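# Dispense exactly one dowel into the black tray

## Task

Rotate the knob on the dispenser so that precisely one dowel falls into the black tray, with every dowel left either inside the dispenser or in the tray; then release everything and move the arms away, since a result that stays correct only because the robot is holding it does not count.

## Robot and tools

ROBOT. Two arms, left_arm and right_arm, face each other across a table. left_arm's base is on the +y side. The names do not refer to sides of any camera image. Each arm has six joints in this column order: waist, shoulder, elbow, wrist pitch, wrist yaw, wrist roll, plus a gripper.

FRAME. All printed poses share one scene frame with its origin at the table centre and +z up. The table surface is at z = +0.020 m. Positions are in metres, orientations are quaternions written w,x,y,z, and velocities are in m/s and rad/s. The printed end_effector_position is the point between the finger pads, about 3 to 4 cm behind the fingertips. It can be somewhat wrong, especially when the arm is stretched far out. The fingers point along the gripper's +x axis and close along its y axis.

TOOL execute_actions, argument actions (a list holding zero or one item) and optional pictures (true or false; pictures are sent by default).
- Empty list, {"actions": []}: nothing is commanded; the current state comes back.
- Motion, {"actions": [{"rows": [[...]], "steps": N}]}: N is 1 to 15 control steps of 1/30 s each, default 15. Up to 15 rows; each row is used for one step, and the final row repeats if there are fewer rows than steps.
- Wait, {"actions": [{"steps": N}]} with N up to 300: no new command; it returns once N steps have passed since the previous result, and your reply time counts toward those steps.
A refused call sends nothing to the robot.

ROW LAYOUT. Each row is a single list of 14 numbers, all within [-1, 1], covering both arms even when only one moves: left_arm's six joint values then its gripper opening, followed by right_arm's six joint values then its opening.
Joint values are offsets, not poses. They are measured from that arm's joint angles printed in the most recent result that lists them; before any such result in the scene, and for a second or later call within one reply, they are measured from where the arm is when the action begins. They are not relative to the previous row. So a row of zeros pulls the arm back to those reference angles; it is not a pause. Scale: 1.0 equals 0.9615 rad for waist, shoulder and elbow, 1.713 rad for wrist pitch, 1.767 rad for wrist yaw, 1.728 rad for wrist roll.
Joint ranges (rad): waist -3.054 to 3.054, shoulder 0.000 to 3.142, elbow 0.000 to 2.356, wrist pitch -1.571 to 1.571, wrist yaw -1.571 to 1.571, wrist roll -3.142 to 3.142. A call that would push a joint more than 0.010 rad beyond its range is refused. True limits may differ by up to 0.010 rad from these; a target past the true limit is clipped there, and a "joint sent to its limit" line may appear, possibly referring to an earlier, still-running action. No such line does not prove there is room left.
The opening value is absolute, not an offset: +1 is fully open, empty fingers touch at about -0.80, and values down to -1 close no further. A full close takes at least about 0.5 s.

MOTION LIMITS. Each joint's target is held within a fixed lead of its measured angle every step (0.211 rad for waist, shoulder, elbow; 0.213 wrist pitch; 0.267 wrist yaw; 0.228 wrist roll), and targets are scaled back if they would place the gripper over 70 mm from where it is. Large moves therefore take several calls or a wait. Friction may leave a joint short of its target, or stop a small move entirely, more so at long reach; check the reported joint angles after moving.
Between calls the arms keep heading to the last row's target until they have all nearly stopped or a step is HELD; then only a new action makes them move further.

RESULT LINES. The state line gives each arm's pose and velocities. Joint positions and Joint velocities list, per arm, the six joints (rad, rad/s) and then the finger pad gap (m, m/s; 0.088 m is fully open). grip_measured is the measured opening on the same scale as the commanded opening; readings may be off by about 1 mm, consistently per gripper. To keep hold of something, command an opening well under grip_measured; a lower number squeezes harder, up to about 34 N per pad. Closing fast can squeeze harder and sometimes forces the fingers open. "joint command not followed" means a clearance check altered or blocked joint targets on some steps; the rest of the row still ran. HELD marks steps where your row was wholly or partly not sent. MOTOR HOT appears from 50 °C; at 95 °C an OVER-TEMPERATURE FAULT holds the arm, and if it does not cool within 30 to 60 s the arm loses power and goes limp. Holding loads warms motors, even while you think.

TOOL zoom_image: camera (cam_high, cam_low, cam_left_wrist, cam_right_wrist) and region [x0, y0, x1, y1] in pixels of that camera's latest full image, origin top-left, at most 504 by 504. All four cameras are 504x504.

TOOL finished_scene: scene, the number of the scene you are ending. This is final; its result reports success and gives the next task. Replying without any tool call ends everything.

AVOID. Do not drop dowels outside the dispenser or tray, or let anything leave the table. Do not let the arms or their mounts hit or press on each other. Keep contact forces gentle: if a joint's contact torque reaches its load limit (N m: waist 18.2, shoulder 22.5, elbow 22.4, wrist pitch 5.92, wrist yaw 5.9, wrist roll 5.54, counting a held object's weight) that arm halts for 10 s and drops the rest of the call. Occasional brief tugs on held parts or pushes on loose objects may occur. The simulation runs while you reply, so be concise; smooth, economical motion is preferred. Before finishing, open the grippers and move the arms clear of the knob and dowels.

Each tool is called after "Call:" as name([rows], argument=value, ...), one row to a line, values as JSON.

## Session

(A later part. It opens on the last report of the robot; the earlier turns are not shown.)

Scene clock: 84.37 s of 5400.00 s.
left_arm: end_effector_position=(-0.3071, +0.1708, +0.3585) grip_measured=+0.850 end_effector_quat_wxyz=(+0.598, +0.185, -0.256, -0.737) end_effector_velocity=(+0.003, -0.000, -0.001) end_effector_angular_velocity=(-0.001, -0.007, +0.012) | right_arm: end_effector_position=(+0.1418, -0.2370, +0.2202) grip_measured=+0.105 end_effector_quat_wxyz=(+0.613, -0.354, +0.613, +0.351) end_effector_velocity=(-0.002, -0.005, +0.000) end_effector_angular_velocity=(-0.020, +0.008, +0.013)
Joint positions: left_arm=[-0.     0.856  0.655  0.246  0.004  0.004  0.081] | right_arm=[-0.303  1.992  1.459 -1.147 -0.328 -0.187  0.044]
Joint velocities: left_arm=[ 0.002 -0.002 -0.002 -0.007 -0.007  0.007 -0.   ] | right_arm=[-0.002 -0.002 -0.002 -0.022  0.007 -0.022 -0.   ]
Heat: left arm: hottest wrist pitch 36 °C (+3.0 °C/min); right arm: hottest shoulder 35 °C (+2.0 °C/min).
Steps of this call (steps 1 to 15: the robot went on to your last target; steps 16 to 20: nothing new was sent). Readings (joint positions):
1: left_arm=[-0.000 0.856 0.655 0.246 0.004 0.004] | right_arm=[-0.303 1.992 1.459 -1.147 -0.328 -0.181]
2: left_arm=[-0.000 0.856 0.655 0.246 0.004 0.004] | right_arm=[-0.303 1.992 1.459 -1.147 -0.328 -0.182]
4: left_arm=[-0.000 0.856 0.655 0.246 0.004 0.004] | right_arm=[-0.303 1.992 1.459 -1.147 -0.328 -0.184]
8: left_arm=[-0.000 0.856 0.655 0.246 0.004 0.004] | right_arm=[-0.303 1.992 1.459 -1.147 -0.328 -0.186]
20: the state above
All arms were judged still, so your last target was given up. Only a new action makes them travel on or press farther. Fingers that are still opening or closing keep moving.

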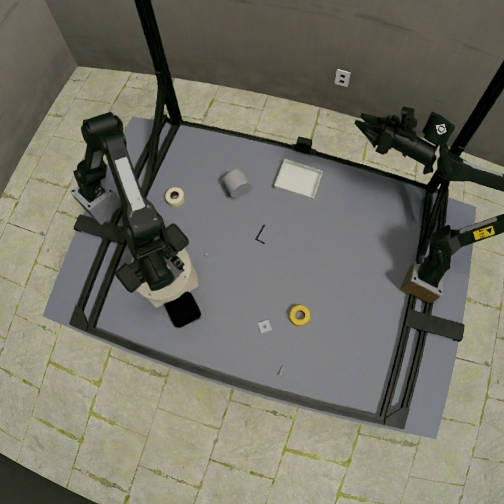

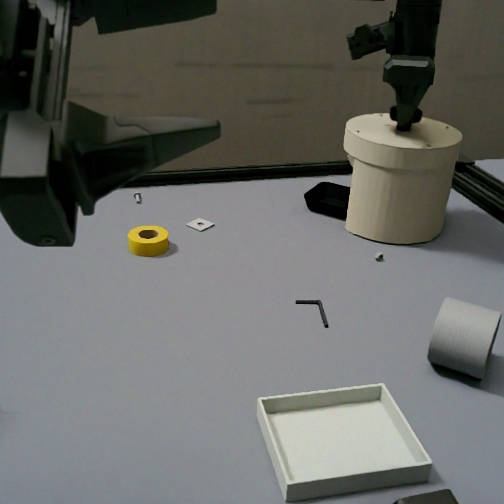

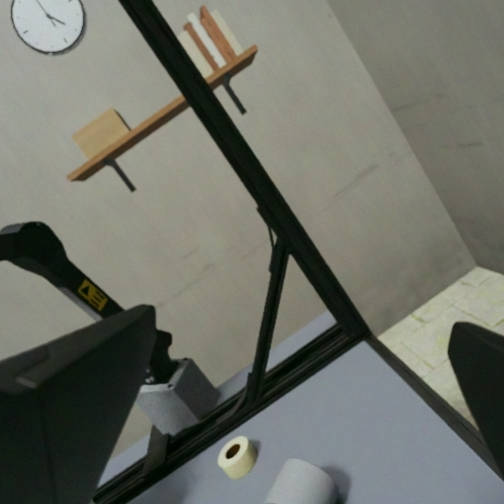

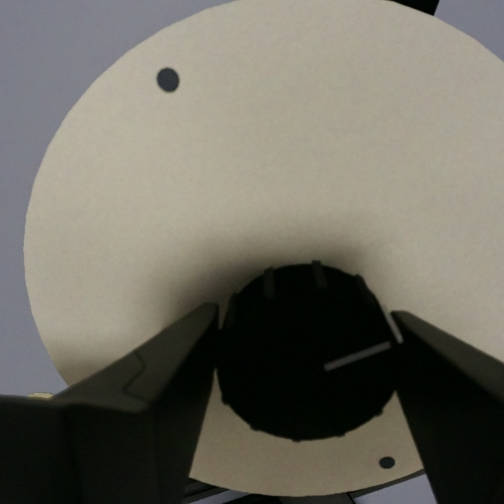

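Knob turns. Continue.

Call:
execute_actions([
  {"rows":[[0,0,0,0,0,0,0.85,0,0,0,0,0,-0.03,-0.2],[0,0,0,0,0,0,0.85,0,0,0,0,0,-0.06,-0.2],[0,0,0,0,0,0,0.85,0,0,0,0,0,-0.09,-0.2],[0,0,0,0,0,0,0.85,0,0,0,0,0,-0.12,-0.2]],"steps":15},
], pictures=false)

Call:
execute_actions([
  {"steps":30},
])

Call:
zoom_image(camera="cam_high", region=[130, 250, 230, 350])

Scene clock: 89.83 s of 5400.00 s.
left_arm: end_effector_position=(-0.3070, +0.1708, +0.3586) grip_measured=+0.850 end_effector_quat_wxyz=(+0.598, +0.185, -0.256, -0.737) end_effector_velocity=(+0.001, +0.001, +0.003) end_effector_angular_velocity=(-0.006, +0.009, +0.006) | right_arm: end_effector_position=(+0.1414, -0.2368, +0.2198) grip_measured=+0.105 end_effector_quat_wxyz=(+0.574, -0.416, +0.575, +0.408) end_effector_velocity=(-0.004, +0.000, +0.002) end_effector_angular_velocity=(+0.013, +0.019, +0.092)
Joint positions: left_arm=[0.    0.856 0.655 0.246 0.004 0.004 0.081] | right_arm=[-0.298  1.992  1.459 -1.147 -0.322 -0.384  0.044]
Joint velocities: left_arm=[ 0.002 -0.007  0.002 -0.007 -0.007 -0.007 -0.   ] | right_arm=[-0.002 -0.007 -0.002 -0.007 -0.022 -0.095 -0.   ]
Heat: left arm: hottest wrist pitch 36 °C (+3.0 °C/min); right arm: hottest shoulder 35 °C (+1.0 °C/min).
Steps of this call (steps 1 to 90: nothing new was sent; then 1.97 s passed at rest; steps 91 to 105: all 15 steps of this action). Readings (joint positions):
91: left_arm=[-0.000 0.856 0.655 0.246 0.004 0.004] | right_arm=[-0.303 1.992 1.459 -1.147 -0.327 -0.196]
92: left_arm=[-0.000 0.856 0.655 0.246 0.004 0.004] | right_arm=[-0.302 1.992 1.459 -1.147 -0.327 -0.214]
94: left_arm=[-0.000 0.856 0.655 0.246 0.004 0.004] | right_arm=[-0.301 1.992 1.459 -1.147 -0.325 -0.272]
98: left_arm=[-0.000 0.856 0.655 0.246 0.004 0.004] | right_arm=[-0.299 1.992 1.459 -1.147 -0.323 -0.348]
105: the state above

Scene clock: 90.83 s of 5400.00 s.
left_arm: end_effector_position=(-0.3070, +0.1708, +0.3586) grip_measured=+0.850 end_effector_quat_wxyz=(+0.598, +0.185, -0.256, -0.737) end_effector_velocity=(+0.002, +0.000, -0.001) end_effector_angular_velocity=(+0.005, +0.007, +0.008) | right_arm: end_effector_position=(+0.1414, -0.2368, +0.2199) grip_measured=+0.105 end_effector_quat_wxyz=(+0.573, -0.418, +0.573, +0.410) end_effector_velocity=(-0.000, -0.000, -0.001) end_effector_angular_velocity=(+0.007, +0.004, +0.006)
Joint positions: left_arm=[0.    0.856 0.655 0.246 0.004 0.004 0.081] | right_arm=[-0.298  1.992  1.459 -1.147 -0.321 -0.39   0.044]
Joint velocities: left_arm=[-0.002 -0.002 -0.002 -0.007 -0.007 -0.007  0.   ] | right_arm=[-0.002 -0.002 -0.007  0.007 -0.007 -0.007 -0.   ]
Heat: left arm: hottest wrist pitch 36 °C (+3.0 °C/min); right arm: hottest shoulder 36 °C (+2.0 °C/min).
Steps of this call (steps 1 to 15: the robot went on to your last target; steps 16 to 30: nothing new was sent). Readings (joint positions):
1: left_arm=[0.000 0.856 0.655 0.246 0.004 0.004] | right_arm=[-0.298 1.992 1.459 -1.147 -0.322 -0.385]
2: left_arm=[0.000 0.856 0.655 0.246 0.004 0.004] | right_arm=[-0.298 1.992 1.459 -1.147 -0.322 -0.386]
4: left_arm=[0.000 0.856 0.655 0.246 0.004 0.004] | right_arm=[-0.298 1.992 1.459 -1.147 -0.321 -0.388]
8: left_arm=[0.000 0.856 0.655 0.246 0.004 0.004] | right_arm=[-0.298 1.992 1.459 -1.147 -0.321 -0.389]
30: the state above
All arms were judged still, so your last target was given up. Only a new action makes them travel on or press farther. Fingers that are still opening or closing keep moving.

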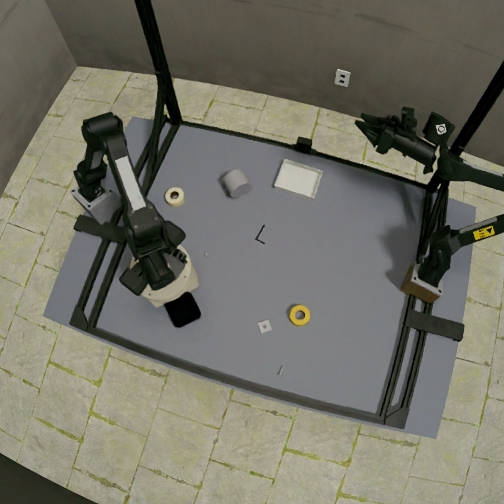

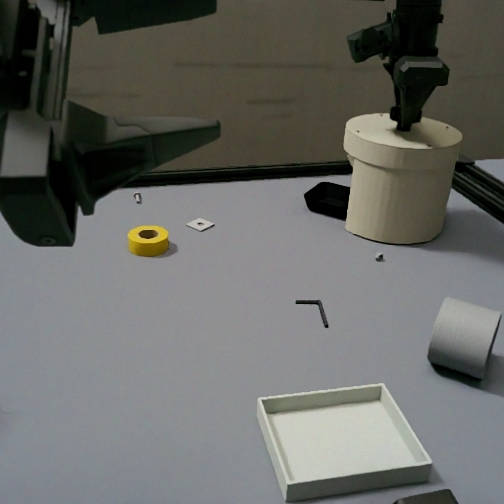

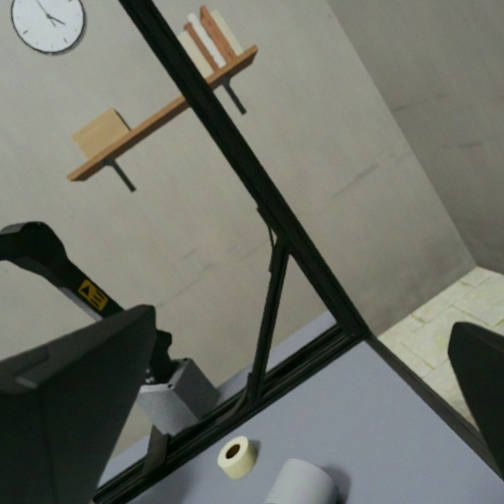

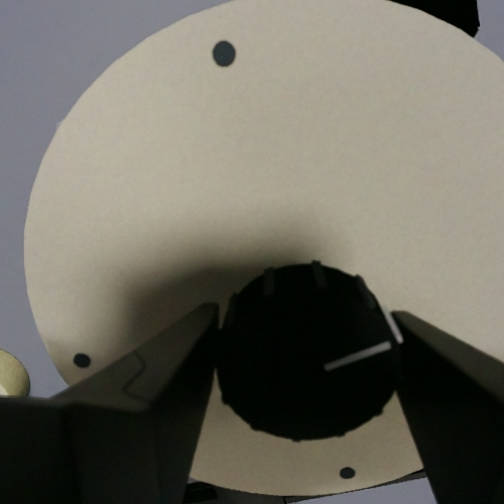

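Region (130, 250, 230, 350) of cam_high's 504x504 image, scaled by 5.040, with more detail than that image has.

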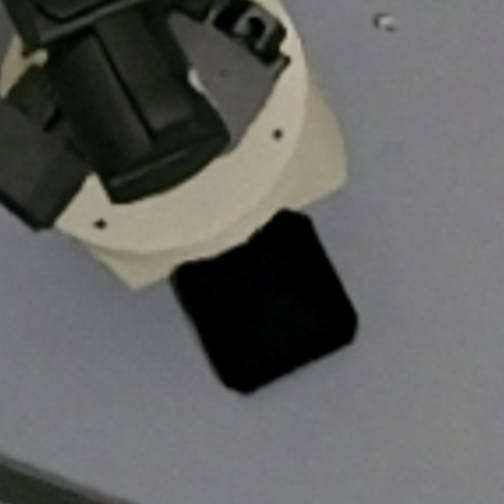

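Call:
execute_actions([
  {"rows":[[0,0,0,0,0,0,0.85,0,0,0,0,0,-0.03,-0.2],[0,0,0,0,0,0,0.85,0,0,0,0,0,-0.06,-0.2],[0,0,0,0,0,0,0.85,0,0,0,0,0,-0.09,-0.2],[0,0,0,0,0,0,0.85,0,0,0,0,0,-0.12,-0.2]],"steps":15},
], pictures=false)

Call:
execute_actions([
  {"steps":30},
])

Call:
zoom_image(camera="cam_high", region=[130, 250, 230, 350])

Scene clock: 97.07 s of 5400.00 s.
left_arm: end_effector_position=(-0.3070, +0.1708, +0.3586) grip_measured=+0.850 end_effector_quat_wxyz=(+0.598, +0.185, -0.256, -0.737) end_effector_velocity=(+0.003, -0.000, -0.004) end_effector_angular_velocity=(+0.016, +0.005, +0.017) | right_arm: end_effector_position=(+0.1408, -0.2366, +0.2195) grip_measured=+0.105 end_effector_quat_wxyz=(+0.529, -0.475, +0.531, +0.461) end_effector_velocity=(-0.002, -0.001, +0.002) end_effector_angular_velocity=(+0.003, +0.008, +0.063)
Joint positions: left_arm=[0.    0.856 0.655 0.246 0.004 0.004 0.081] | right_arm=[-0.294  1.991  1.459 -1.148 -0.314 -0.581  0.044]
Joint velocities: left_arm=[-0.002 -0.002 -0.002 -0.022 -0.007 -0.007  0.   ] | right_arm=[-0.002 -0.007 -0.002 -0.007 -0.007 -0.066 -0.   ]
Heat: left arm: hottest wrist pitch 36 °C (+2.0 °C/min); right arm: hottest shoulder 36 °C (+2.0 °C/min).
Steps of this call (steps 1 to 90: nothing new was sent; then 2.73 s passed at rest; steps 91 to 105: all 15 steps of this action). Readings (joint positions):
91: left_arm=[0.000 0.856 0.655 0.246 0.004 0.004] | right_arm=[-0.298 1.992 1.459 -1.147 -0.321 -0.399]
92: left_arm=[0.000 0.856 0.655 0.246 0.004 0.004] | right_arm=[-0.298 1.992 1.459 -1.147 -0.320 -0.418]
94: left_arm=[0.000 0.856 0.655 0.246 0.004 0.004] | right_arm=[-0.296 1.992 1.459 -1.147 -0.318 -0.478]
98: left_arm=[0.000 0.856 0.655 0.246 0.004 0.004] | right_arm=[-0.295 1.992 1.459 -1.148 -0.315 -0.546]
105: the state above

Scene clock: 98.07 s of 5400.00 s.
left_arm: end_effector_position=(-0.3070, +0.1708, +0.3586) grip_measured=+0.850 end_effector_quat_wxyz=(+0.598, +0.185, -0.256, -0.737) end_effector_velocity=(+0.002, +0.000, -0.001) end_effector_angular_velocity=(+0.008, +0.021, +0.008) | right_arm: end_effector_position=(+0.1407, -0.2367, +0.2195) grip_measured=+0.105 end_effector_quat_wxyz=(+0.527, -0.477, +0.529, +0.463) end_effector_velocity=(-0.001, -0.002, -0.001) end_effector_angular_velocity=(-0.003, +0.013, +0.001)
Joint positions: left_arm=[0.    0.856 0.655 0.246 0.004 0.004 0.081] | right_arm=[-0.294  1.991  1.459 -1.148 -0.314 -0.589  0.044]
Joint velocities: left_arm=[-0.002 -0.002 -0.002 -0.007 -0.007 -0.022 -0.   ] | right_arm=[-0.002  0.002 -0.002 -0.007 -0.007 -0.007 -0.   ]
Heat: left arm: hottest wrist pitch 36 °C (+2.0 °C/min); right arm: hottest shoulder 36 °C (+2.0 °C/min).
Steps of this call (steps 1 to 15: the robot went on to your last target; steps 16 to 30: nothing new was sent). Readings (joint positions):
1: left_arm=[0.000 0.856 0.655 0.246 0.004 0.004] | right_arm=[-0.294 1.991 1.459 -1.148 -0.314 -0.583]
2: left_arm=[0.000 0.856 0.655 0.246 0.004 0.004] | right_arm=[-0.294 1.991 1.459 -1.148 -0.314 -0.584]
4: left_arm=[0.000 0.856 0.655 0.246 0.004 0.004] | right_arm=[-0.294 1.991 1.459 -1.148 -0.314 -0.586]
8: left_arm=[0.000 0.856 0.655 0.246 0.004 0.004] | right_arm=[-0.294 1.991 1.459 -1.148 -0.314 -0.587]
30: the state above
All arms were judged still, so your last target was given up. Only a new action makes them travel on or press farther. Fingers that are still opening or closing keep moving.

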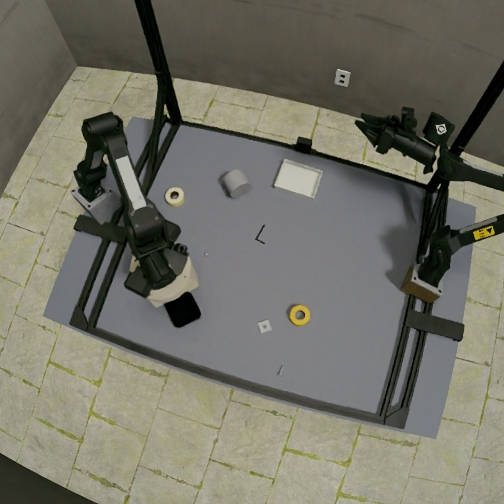

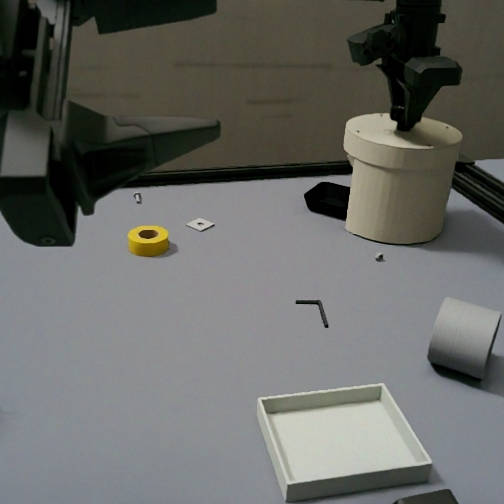

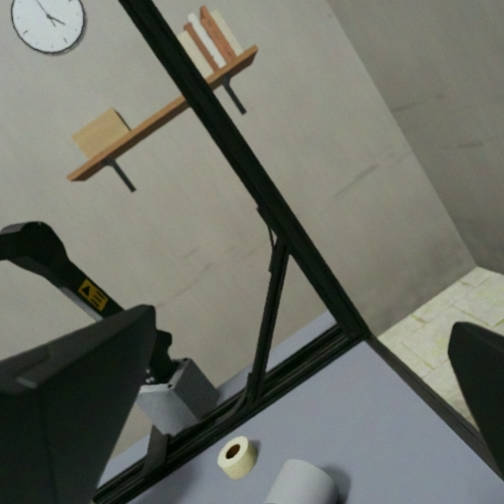

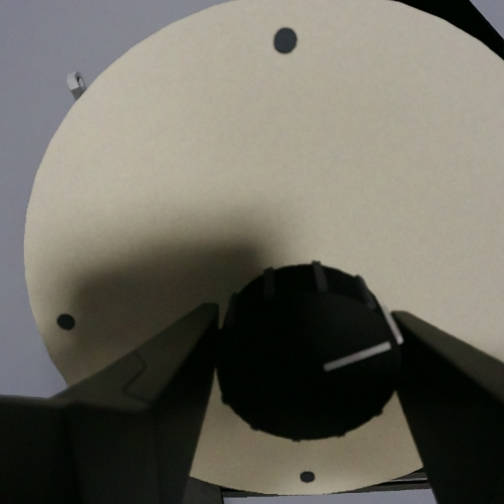

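Region (130, 250, 230, 350) of cam_high's 504x504 image, scaled by 5.040, with more detail than that image has.

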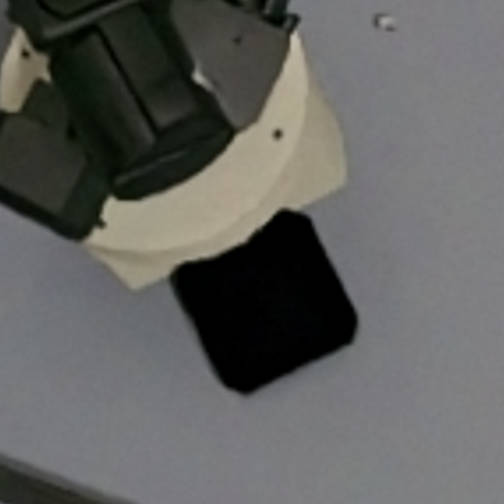

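Call:
execute_actions([
  {"rows":[[0,0,0,0,0,0,0.85,0,0,0,0,0,-0.03,-0.2],[0,0,0,0,0,0,0.85,0,0,0,0,0,-0.06,-0.2],[0,0,0,0,0,0,0.85,0,0,0,0,0,-0.09,-0.2],[0,0,0,0,0,0,0.85,0,0,0,0,0,-0.12,-0.2]],"steps":15},
], pictures=false)

Call:
execute_actions([
  {"steps":30},
])

Call:
zoom_image(camera="cam_high", region=[130, 250, 230, 350])

Scene clock: 102.57 s of 5400.00 s.
left_arm: end_effector_position=(-0.3071, +0.1708, +0.3587) grip_measured=+0.850 end_effector_quat_wxyz=(+0.598, +0.185, -0.257, -0.737) end_effector_velocity=(+0.002, +0.000, -0.001) end_effector_angular_velocity=(+0.005, +0.007, +0.008) | right_arm: end_effector_position=(+0.1403, -0.2365, +0.2193) grip_measured=+0.105 end_effector_quat_wxyz=(+0.478, -0.529, +0.481, +0.510) end_effector_velocity=(-0.003, -0.000, -0.000) end_effector_angular_velocity=(-0.003, +0.012, +0.080)
Joint positions: left_arm=[0.    0.856 0.655 0.246 0.004 0.004 0.081] | right_arm=[-0.289  1.991  1.459 -1.148 -0.307 -0.781  0.044]
Joint velocities: left_arm=[-0.002 -0.002 -0.002 -0.007 -0.007 -0.007 -0.   ] | right_arm=[ 0.002 -0.002 -0.002 -0.007 -0.007 -0.081  0.   ]
Heat: left arm: hottest wrist pitch 37 °C (+3.0 °C/min); right arm: hottest shoulder 36 °C (+2.0 °C/min).
Steps of this call (steps 1 to 90: nothing new was sent; then 1.00 s passed at rest; steps 91 to 105: all 15 steps of this action). Readings (joint positions):
91: left_arm=[0.000 0.856 0.655 0.246 0.004 0.004] | right_arm=[-0.294 1.991 1.459 -1.148 -0.314 -0.597]
92: left_arm=[0.000 0.856 0.655 0.246 0.004 0.004] | right_arm=[-0.293 1.991 1.459 -1.148 -0.314 -0.616]
94: left_arm=[0.000 0.856 0.655 0.246 0.004 0.004] | right_arm=[-0.292 1.991 1.459 -1.148 -0.311 -0.673]
98: left_arm=[0.000 0.856 0.655 0.246 0.004 0.004] | right_arm=[-0.289 1.991 1.459 -1.148 -0.307 -0.747]
105: the state above

Scene clock: 103.57 s of 5400.00 s.
left_arm: end_effector_position=(-0.3071, +0.1708, +0.3587) grip_measured=+0.850 end_effector_quat_wxyz=(+0.598, +0.185, -0.257, -0.737) end_effector_velocity=(+0.001, +0.000, +0.001) end_effector_angular_velocity=(+0.001, +0.022, +0.009) | right_arm: end_effector_position=(+0.1401, -0.2365, +0.2193) grip_measured=+0.105 end_effector_quat_wxyz=(+0.476, -0.531, +0.479, +0.512) end_effector_velocity=(-0.002, -0.001, +0.000) end_effector_angular_velocity=(+0.000, +0.010, +0.003)
Joint positions: left_arm=[0.    0.856 0.655 0.246 0.004 0.004 0.081] | right_arm=[-0.289  1.99   1.459 -1.149 -0.306 -0.789  0.044]
Joint velocities: left_arm=[ 0.002 -0.002  0.002 -0.007 -0.007 -0.022 -0.   ] | right_arm=[-0.002 -0.002 -0.002 -0.007 -0.007 -0.007 -0.001]
Heat: left arm: hottest wrist pitch 37 °C (+3.0 °C/min); right arm: hottest shoulder 36 °C (+2.0 °C/min).
Steps of this call (steps 1 to 15: the robot went on to your last target; steps 16 to 30: nothing new was sent). Readings (joint positions):
1: left_arm=[0.000 0.856 0.655 0.246 0.004 0.004] | right_arm=[-0.289 1.991 1.459 -1.148 -0.307 -0.783]
2: left_arm=[0.000 0.856 0.655 0.246 0.004 0.004] | right_arm=[-0.289 1.991 1.459 -1.148 -0.307 -0.784]
4: left_arm=[0.000 0.856 0.655 0.246 0.004 0.004] | right_arm=[-0.289 1.991 1.459 -1.148 -0.307 -0.786]
8: left_arm=[0.000 0.856 0.655 0.246 0.004 0.004] | right_arm=[-0.289 1.991 1.459 -1.148 -0.306 -0.788]
30: the state above
All arms were judged still, so your last target was given up. Only a new action makes them travel on or press farther. Fingers that are still opening or closing keep moving.

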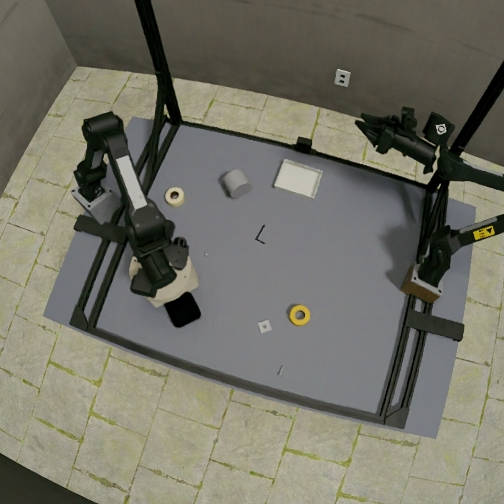

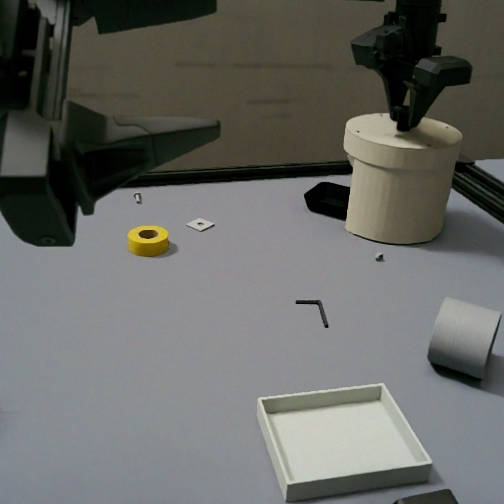

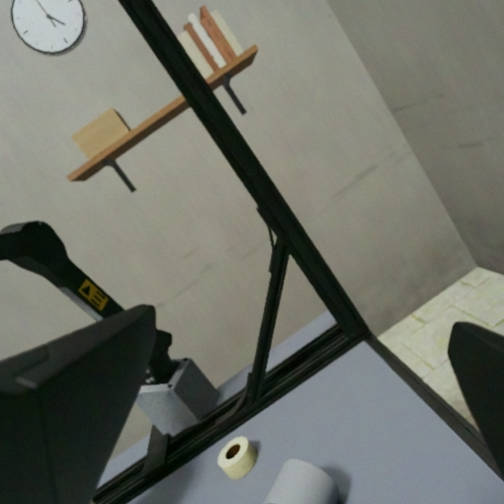

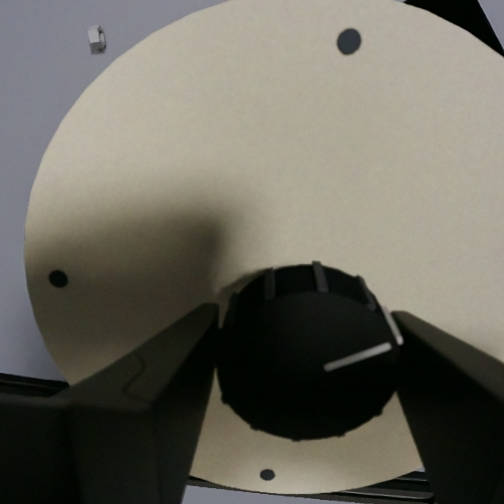

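Region (130, 250, 230, 350) of cam_high's 504x504 image, scaled by 5.040, with more detail than that image has.

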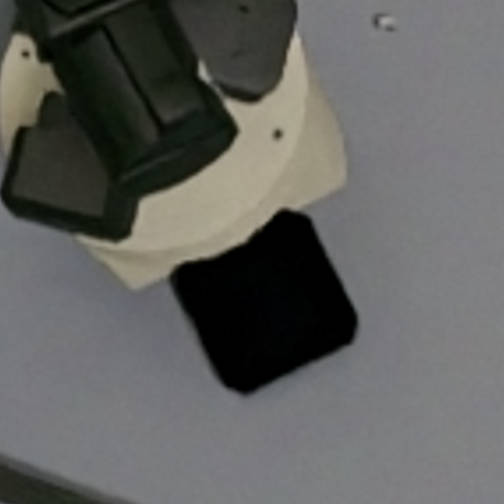

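Call:
execute_actions([
  {"rows":[[0,0,0,0,0,0,0.85,0,0,0,0,0,-0.03,-0.2],[0,0,0,0,0,0,0.85,0,0,0,0,0,-0.06,-0.2],[0,0,0,0,0,0,0.85,0,0,0,0,0,-0.09,-0.2],[0,0,0,0,0,0,0.85,0,0,0,0,0,-0.12,-0.2]],"steps":15},
], pictures=false)

Call:
execute_actions([
  {"steps":30},
])

Call:
zoom_image(camera="cam_high", region=[130, 250, 230, 350])

Scene clock: 113.27 s of 5400.00 s.
left_arm: end_effector_position=(-0.3071, +0.1708, +0.3587) grip_measured=+0.850 end_effector_quat_wxyz=(+0.598, +0.185, -0.257, -0.737) end_effector_velocity=(+0.003, +0.001, +0.001) end_effector_angular_velocity=(-0.008, +0.010, +0.017) | right_arm: end_effector_position=(+0.1396, -0.2364, +0.2192) grip_measured=+0.106 end_effector_quat_wxyz=(+0.420, -0.578, +0.426, +0.555) end_effector_velocity=(+0.001, +0.000, -0.002) end_effector_angular_velocity=(-0.005, -0.005, +0.069)
Joint positions: left_arm=[0.    0.856 0.655 0.246 0.004 0.004 0.081] | right_arm=[-0.285  1.99   1.459 -1.149 -0.301 -0.985  0.044]
Joint velocities: left_arm=[-0.002 -0.007 -0.002 -0.007 -0.022 -0.007 -0.   ] | right_arm=[ 0.002  0.002 -0.002  0.007  0.007 -0.066  0.   ]
Heat: left arm: hottest wrist pitch 37 °C (+2.0 °C/min); right arm: hottest shoulder 36 °C (+2.0 °C/min).
Steps of this call (steps 1 to 90: nothing new was sent; then 6.20 s passed at rest; steps 91 to 105: all 15 steps of this action). Readings (joint positions):
91: left_arm=[0.000 0.856 0.655 0.246 0.004 0.004] | right_arm=[-0.289 1.990 1.459 -1.149 -0.307 -0.798]
92: left_arm=[0.000 0.856 0.655 0.246 0.004 0.004] | right_arm=[-0.288 1.990 1.459 -1.148 -0.306 -0.817]
94: left_arm=[0.000 0.856 0.655 0.246 0.004 0.004] | right_arm=[-0.287 1.990 1.459 -1.148 -0.303 -0.875]
98: left_arm=[0.000 0.856 0.655 0.246 0.004 0.004] | right_arm=[-0.286 1.990 1.459 -1.149 -0.302 -0.950]
105: the state above

Scene clock: 114.27 s of 5400.00 s.
left_arm: end_effector_position=(-0.3071, +0.1708, +0.3587) grip_measured=+0.850 end_effector_quat_wxyz=(+0.598, +0.185, -0.257, -0.737) end_effector_velocity=(+0.003, -0.000, -0.000) end_effector_angular_velocity=(-0.001, +0.024, +0.019) | right_arm: end_effector_position=(+0.1395, -0.2365, +0.2192) grip_measured=+0.107 end_effector_quat_wxyz=(+0.415, -0.582, +0.421, +0.559) end_effector_velocity=(-0.002, -0.001, +0.000) end_effector_angular_velocity=(+0.000, +0.010, +0.003)
Joint positions: left_arm=[0.    0.856 0.655 0.246 0.004 0.004 0.081] | right_arm=[-0.285  1.99   1.459 -1.15  -0.301 -1.003  0.044]
Joint velocities: left_arm=[-0.002 -0.002 -0.002 -0.007 -0.022 -0.022 -0.   ] | right_arm=[-0.002 -0.002 -0.002 -0.007 -0.007 -0.007 -0.   ]
Heat: left arm: hottest wrist pitch 37 °C (+2.0 °C/min); right arm: hottest shoulder 36 °C (+2.0 °C/min).
Steps of this call (steps 1 to 30: the robot went on to your last target). Readings (joint positions):
1: left_arm=[0.000 0.856 0.655 0.246 0.004 0.004] | right_arm=[-0.285 1.990 1.459 -1.149 -0.301 -0.987]
2: left_arm=[0.000 0.856 0.655 0.246 0.004 0.004] | right_arm=[-0.285 1.990 1.459 -1.149 -0.301 -0.989]
4: left_arm=[0.000 0.856 0.655 0.246 0.004 0.004] | right_arm=[-0.285 1.990 1.459 -1.149 -0.301 -0.991]
8: left_arm=[0.000 0.856 0.655 0.246 0.004 0.004] | right_arm=[-0.285 1.990 1.459 -1.149 -0.301 -0.996]
30: the state above
All arms were judged still, so your last target was given up. Only a new action makes them travel on or press farther. Fingers that are still opening or closing keep moving.

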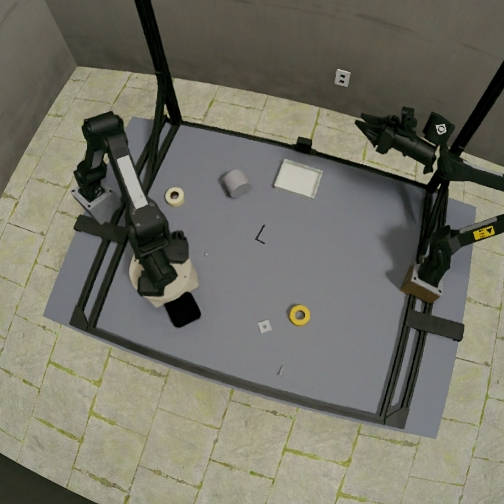

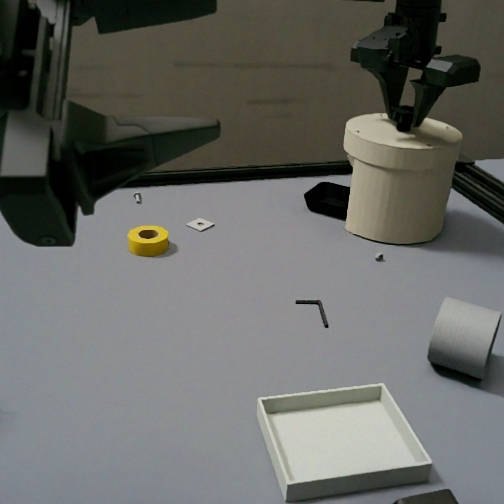

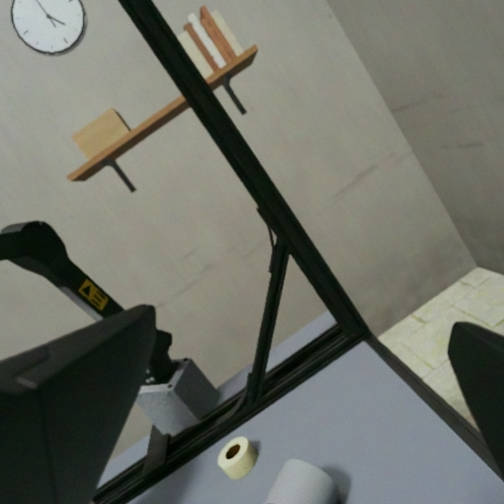

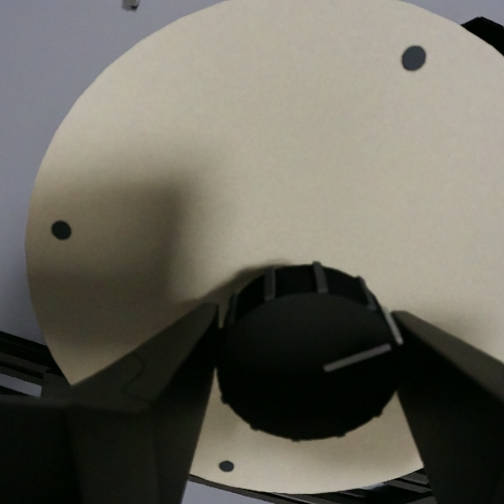

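Region (130, 250, 230, 350) of cam_high's 504x504 image, scaled by 5.040, with more detail than that image has.

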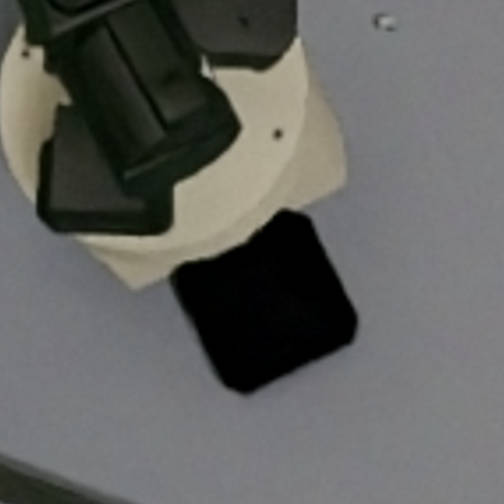

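Call:
execute_actions([
  {"rows":[[0.909,1,0.79,0.43,0.46,-0.18,0.85,0,0,0,0,0,0,-0.2]],"steps":15},
], pictures=false)

Call:
execute_actions([
  {"steps":30},
], pictures=false)

Call:
execute_actions([
  {"rows":[[0,1,0,0,0,0,0.85,0,0,0,0,0,0,-0.2]],"steps":15},
], pictures=false)

Call:
execute_actions([
  {"steps":30},
])

Scene clock: 133.53 s of 5400.00 s.
left_arm: end_effector_position=(-0.2968, +0.1086, +0.5703) grip_measured=+0.850 end_effector_quat_wxyz=(+0.452, +0.073, -0.402, -0.793) end_effector_velocity=(+0.310, -0.067, +0.351) end_effector_angular_velocity=(-0.784, -0.459, +0.288) | right_arm: end_effector_position=(+0.1394, -0.2364, +0.2194) grip_measured=+0.107 end_effector_quat_wxyz=(+0.415, -0.582, +0.421, +0.559) end_effector_velocity=(+0.000, +0.001, +0.000) end_effector_angular_velocity=(+0.011, +0.001, +0.007)
Joint positions: left_arm=[ 0.612  1.469  1.249  0.863  0.72  -0.291  0.081] | right_arm=[-0.285  1.989  1.46  -1.15  -0.301 -1.003  0.044]
Joint velocities: left_arm=[ 1.121  1.077  1.053  0.74   0.549 -0.095 -0.   ] | right_arm=[-0.002 -0.002 -0.002  0.007 -0.007 -0.007 -0.   ]
Heat: left arm: hottest wrist pitch 37 °C (+1.0 °C/min); right arm: hottest shoulder 37 °C (+2.0 °C/min).
Steps of this call (steps 1 to 90: nothing new was sent; then 15.77 s passed at rest; steps 91 to 105: all 15 steps of this action). Readings (joint positions):
91: left_arm=[0.023 0.879 0.672 0.269 0.055 -0.032] | right_arm=[-0.285 1.989 1.460 -1.150 -0.301 -1.003]
92: left_arm=[0.060 0.917 0.702 0.313 0.104 -0.074] | right_arm=[-0.285 1.989 1.460 -1.150 -0.301 -1.003]
94: left_arm=[0.140 1.002 0.779 0.396 0.200 -0.152] | right_arm=[-0.285 1.989 1.460 -1.150 -0.301 -1.003]
98: left_arm=[0.309 1.168 0.947 0.571 0.417 -0.243] | right_arm=[-0.285 1.989 1.460 -1.150 -0.301 -1.003]
105: the state above

Scene clock: 134.53 s of 5400.00 s.
left_arm: end_effector_position=(-0.1405, +0.0655, +0.6056) grip_measured=+0.850 end_effector_quat_wxyz=(+0.533, +0.095, -0.400, -0.739) end_effector_velocity=(+0.000, -0.001, -0.000) end_effector_angular_velocity=(-0.003, +0.008, -0.002) | right_arm: end_effector_position=(+0.1394, -0.2364, +0.2195) grip_measured=+0.107 end_effector_quat_wxyz=(+0.415, -0.582, +0.421, +0.559) end_effector_velocity=(-0.001, -0.002, -0.001) end_effector_angular_velocity=(-0.004, +0.013, +0.001)
Joint positions: left_arm=[ 0.873  1.811  1.406  0.981  0.812 -0.303  0.081] | right_arm=[-0.285  1.989  1.46  -1.15  -0.301 -1.003  0.044]
Joint velocities: left_arm=[-0.002  0.002 -0.002  0.007 -0.007 -0.007 -0.   ] | right_arm=[-0.002  0.002 -0.002 -0.007 -0.007 -0.007  0.   ]
Heat: left arm: hottest wrist pitch 37 °C (+1.0 °C/min); right arm: hottest shoulder 37 °C (+2.0 °C/min).
Steps of this call (steps 1 to 30: the robot went on to your last target). Readings (joint positions):
1: left_arm=[0.648 1.502 1.279 0.884 0.734 -0.292] | right_arm=[-0.285 1.989 1.460 -1.150 -0.301 -1.003]
2: left_arm=[0.682 1.532 1.301 0.899 0.745 -0.293] | right_arm=[-0.285 1.989 1.460 -1.150 -0.301 -1.003]
4: left_arm=[0.740 1.590 1.333 0.924 0.763 -0.296] | right_arm=[-0.285 1.989 1.460 -1.150 -0.301 -1.003]
8: left_arm=[0.819 1.714 1.376 0.955 0.790 -0.300] | right_arm=[-0.285 1.989 1.460 -1.150 -0.301 -1.003]
30: the state above

Scene clock: 135.03 s of 5400.00 s.
left_arm: end_effector_position=(+0.0074, -0.0166, +0.4947) grip_measured=+0.850 end_effector_quat_wxyz=(+0.612, +0.097, -0.237, -0.749) end_effector_velocity=(+0.291, -0.117, -0.289) end_effector_angular_velocity=(+0.499, +0.506, +0.306) | right_arm: end_effector_position=(+0.1394, -0.2364, +0.2195) grip_measured=+0.107 end_effector_quat_wxyz=(+0.415, -0.582, +0.421, +0.559) end_effector_velocity=(-0.004, -0.004, +0.000) end_effector_angular_velocity=(-0.011, +0.019, -0.002)
Joint positions: left_arm=[ 0.873  2.188  1.416  0.985  0.813 -0.303  0.081] | right_arm=[-0.285  1.989  1.46  -1.15  -0.301 -1.003  0.044]
Joint velocities: left_arm=[ 0.002  0.769 -0.002 -0.007 -0.007  0.007 -0.   ] | right_arm=[-0.002 -0.002 -0.002 -0.022 -0.007 -0.007  0.   ]
Heat: left arm: hottest wrist pitch 37 °C (+1.0 °C/min); right arm: hottest shoulder 37 °C (+2.0 °C/min).
Steps of this call (steps 1 to 15: all 15 steps of this action). Readings (joint positions):
1: left_arm=[0.873 1.827 1.407 0.988 0.813 -0.303] | right_arm=[-0.285 1.989 1.460 -1.150 -0.301 -1.003]
2: left_arm=[0.873 1.842 1.413 0.992 0.813 -0.303] | right_arm=[-0.285 1.989 1.460 -1.150 -0.301 -1.003]
4: left_arm=[0.873 1.883 1.416 0.992 0.813 -0.303] | right_arm=[-0.285 1.989 1.460 -1.150 -0.301 -1.003]
8: left_arm=[0.873 1.999 1.416 0.985 0.813 -0.303] | right_arm=[-0.285 1.989 1.460 -1.150 -0.301 -1.003]
15: the state above

Scene clock: 136.03 s of 5400.00 s.
left_arm: end_effector_position=(+0.1795, -0.0370, +0.2371) grip_measured=+0.850 end_effector_quat_wxyz=(+0.694, +0.092, +0.035, -0.713) end_effector_velocity=(+0.002, -0.000, -0.000) end_effector_angular_velocity=(-0.002, +0.008, +0.022) | right_arm: end_effector_position=(+0.1394, -0.2364, +0.2195) grip_measured=+0.107 end_effector_quat_wxyz=(+0.415, -0.582, +0.421, +0.559) end_effector_velocity=(+0.000, -0.003, -0.001) end_effector_angular_velocity=(-0.013, +0.002, +0.001)
Joint positions: left_arm=[ 0.873  2.755  1.412  0.981  0.813 -0.303  0.081] | right_arm=[-0.285  1.989  1.46  -1.15  -0.301 -1.003  0.044]
Joint velocities: left_arm=[-0.002 -0.002 -0.002 -0.007 -0.022 -0.007  0.   ] | right_arm=[-0.002  0.002 -0.002 -0.007  0.007 -0.007 -0.   ]
Heat: left arm: hottest wrist pitch 37 °C (+1.0 °C/min); right arm: hottest shoulder 37 °C (+2.0 °C/min).
Steps of this call (steps 1 to 30: the robot went on to your last target). Readings (joint positions):
1: left_arm=[0.873 2.214 1.416 0.985 0.813 -0.303] | right_arm=[-0.285 1.989 1.460 -1.150 -0.301 -1.003]
2: left_arm=[0.873 2.239 1.416 0.985 0.813 -0.303] | right_arm=[-0.285 1.989 1.460 -1.150 -0.301 -1.003]
4: left_arm=[0.873 2.291 1.416 0.985 0.813 -0.303] | right_arm=[-0.285 1.989 1.460 -1.150 -0.301 -1.003]
8: left_arm=[0.873 2.395 1.416 0.985 0.813 -0.303] | right_arm=[-0.285 1.989 1.460 -1.150 -0.301 -1.003]
30: the state above

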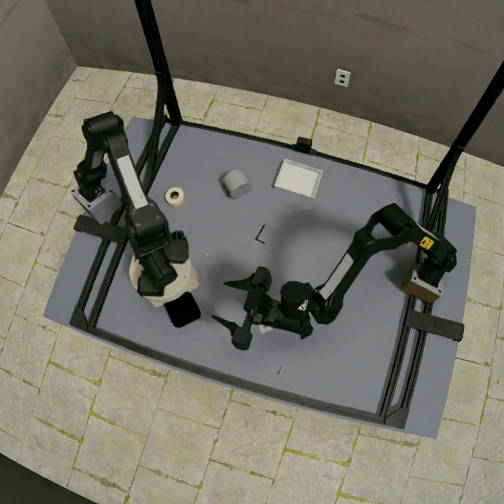

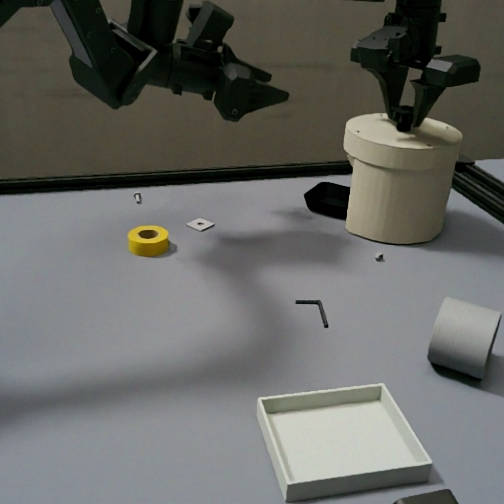

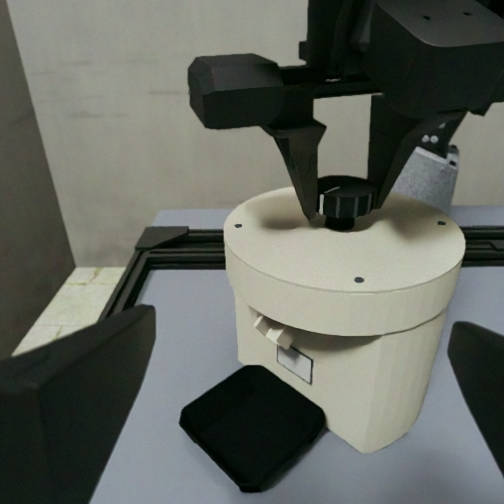

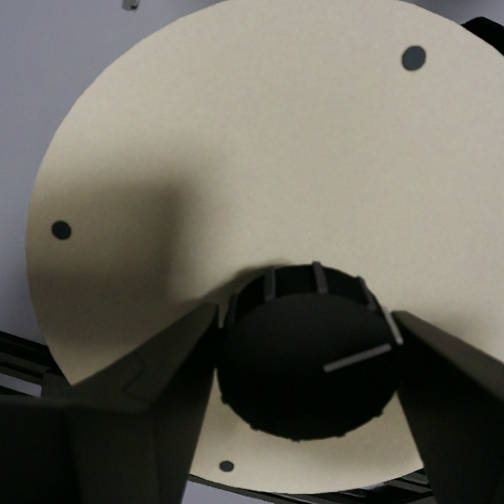

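Good view; tray empty. Continue.

Call:
execute_actions([
  {"rows":[[0,0,0,0,0,0,0.85,0,0,0,0,0,-0.03,-0.2],[0,0,0,0,0,0,0.85,0,0,0,0,0,-0.06,-0.2],[0,0,0,0,0,0,0.85,0,0,0,0,0,-0.09,-0.2],[0,0,0,0,0,0,0.85,0,0,0,0,0,-0.12,-0.2]],"steps":15},
], pictures=false)

Call:
execute_actions([
  {"steps":30},
])

Call:
zoom_image(camera="cam_left_wrist", region=[170, 290, 380, 500])

Scene clock: 140.97 s of 5400.00 s.
left_arm: end_effector_position=(+0.1798, -0.0369, +0.2363) grip_measured=+0.850 end_effector_quat_wxyz=(+0.694, +0.092, +0.036, -0.713) end_effector_velocity=(-0.000, -0.001, +0.001) end_effector_angular_velocity=(+0.000, +0.007, +0.007) | right_arm: end_effector_position=(+0.1391, -0.2362, +0.2194) grip_measured=+0.108 end_effector_quat_wxyz=(+0.357, -0.620, +0.365, +0.596) end_effector_velocity=(-0.001, -0.000, +0.002) end_effector_angular_velocity=(+0.002, +0.008, +0.048)
Joint positions: left_arm=[ 0.873  2.757  1.412  0.981  0.813 -0.303  0.081] | right_arm=[-0.282  1.988  1.46  -1.15  -0.297 -1.194  0.044]
Joint velocities: left_arm=[-0.002 -0.002  0.002 -0.007 -0.007 -0.007 -0.   ] | right_arm=[-0.002 -0.002  0.002 -0.007 -0.007 -0.051 -0.   ]
Heat: left arm: hottest wrist pitch 37 °C (+1.0 °C/min); right arm: hottest shoulder 37 °C (+2.0 °C/min).
Steps of this call (steps 1 to 15: the robot went on to your last target; steps 16 to 90: nothing new was sent; then 1.43 s passed at rest; steps 91 to 105: all 15 steps of this action). Readings (joint positions):
91: left_arm=[0.873 2.757 1.412 0.981 0.813 -0.303] | right_arm=[-0.285 1.988 1.460 -1.150 -0.301 -1.010]
92: left_arm=[0.873 2.757 1.412 0.981 0.813 -0.303] | right_arm=[-0.284 1.988 1.460 -1.150 -0.300 -1.025]
94: left_arm=[0.873 2.757 1.412 0.981 0.813 -0.303] | right_arm=[-0.283 1.988 1.460 -1.150 -0.298 -1.082]
98: left_arm=[0.873 2.757 1.412 0.981 0.813 -0.303] | right_arm=[-0.282 1.988 1.460 -1.150 -0.297 -1.158]
105: the state above

Scene clock: 141.97 s of 5400.00 s.
left_arm: end_effector_position=(+0.1798, -0.0369, +0.2363) grip_measured=+0.850 end_effector_quat_wxyz=(+0.694, +0.092, +0.036, -0.713) end_effector_velocity=(-0.001, -0.000, +0.003) end_effector_angular_velocity=(-0.006, +0.001, -0.008) | right_arm: end_effector_position=(+0.1390, -0.2364, +0.2194) grip_measured=+0.108 end_effector_quat_wxyz=(+0.354, -0.622, +0.363, +0.597) end_effector_velocity=(-0.000, -0.002, +0.002) end_effector_angular_velocity=(-0.006, -0.004, +0.019)
Joint positions: left_arm=[ 0.873  2.757  1.412  0.981  0.813 -0.303  0.081] | right_arm=[-0.282  1.988  1.46  -1.151 -0.297 -1.202  0.044]
Joint velocities: left_arm=[ 0.002 -0.002  0.002  0.007  0.007 -0.007 -0.   ] | right_arm=[-0.002 -0.007 -0.002 -0.007  0.007 -0.022 -0.   ]
Heat: left arm: hottest wrist pitch 37 °C (+1.0 °C/min); right arm: hottest shoulder 37 °C (+2.0 °C/min).
Steps of this call (steps 1 to 15: the robot went on to your last target; steps 16 to 30: nothing new was sent). Readings (joint positions):
1: left_arm=[0.873 2.757 1.412 0.981 0.813 -0.303] | right_arm=[-0.282 1.988 1.460 -1.150 -0.297 -1.195]
2: left_arm=[0.873 2.757 1.412 0.981 0.813 -0.303] | right_arm=[-0.282 1.988 1.460 -1.150 -0.297 -1.196]
4: left_arm=[0.873 2.757 1.412 0.981 0.813 -0.303] | right_arm=[-0.282 1.988 1.460 -1.150 -0.297 -1.198]
8: left_arm=[0.873 2.757 1.412 0.981 0.813 -0.303] | right_arm=[-0.282 1.988 1.460 -1.150 -0.297 -1.200]
30: the state above
All arms were judged still, so your last target was given up. Only a new action makes them travel on or press farther. Fingers that are still opening or closing keep moving.

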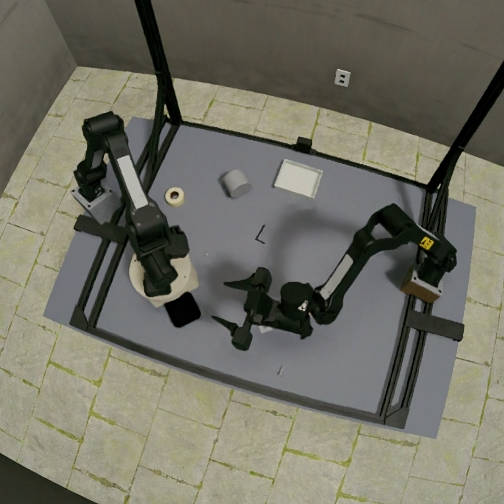

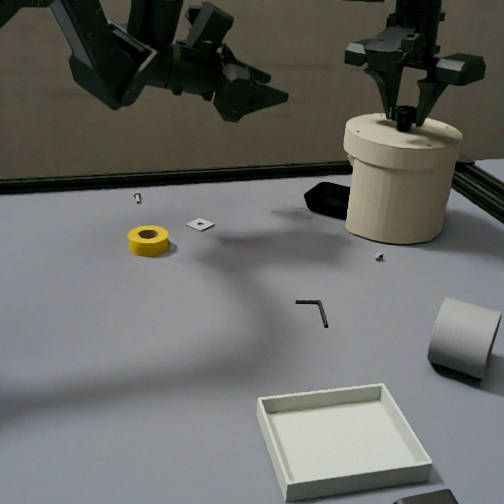

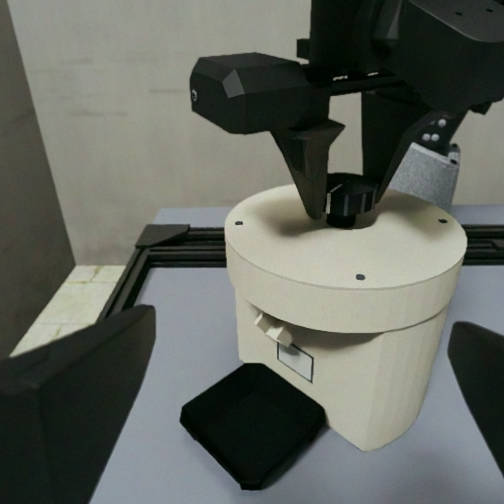

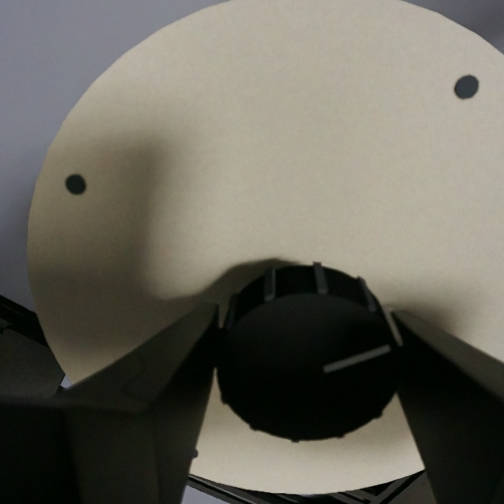

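Region (170, 290, 380, 500) of cam_left_wrist's 504x504 image, scaled by 2.400, with more detail than that image has.

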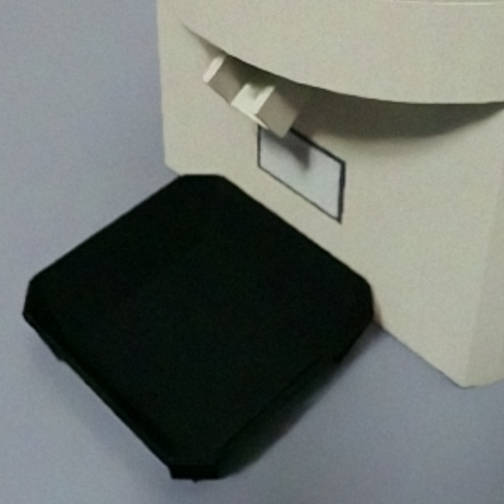

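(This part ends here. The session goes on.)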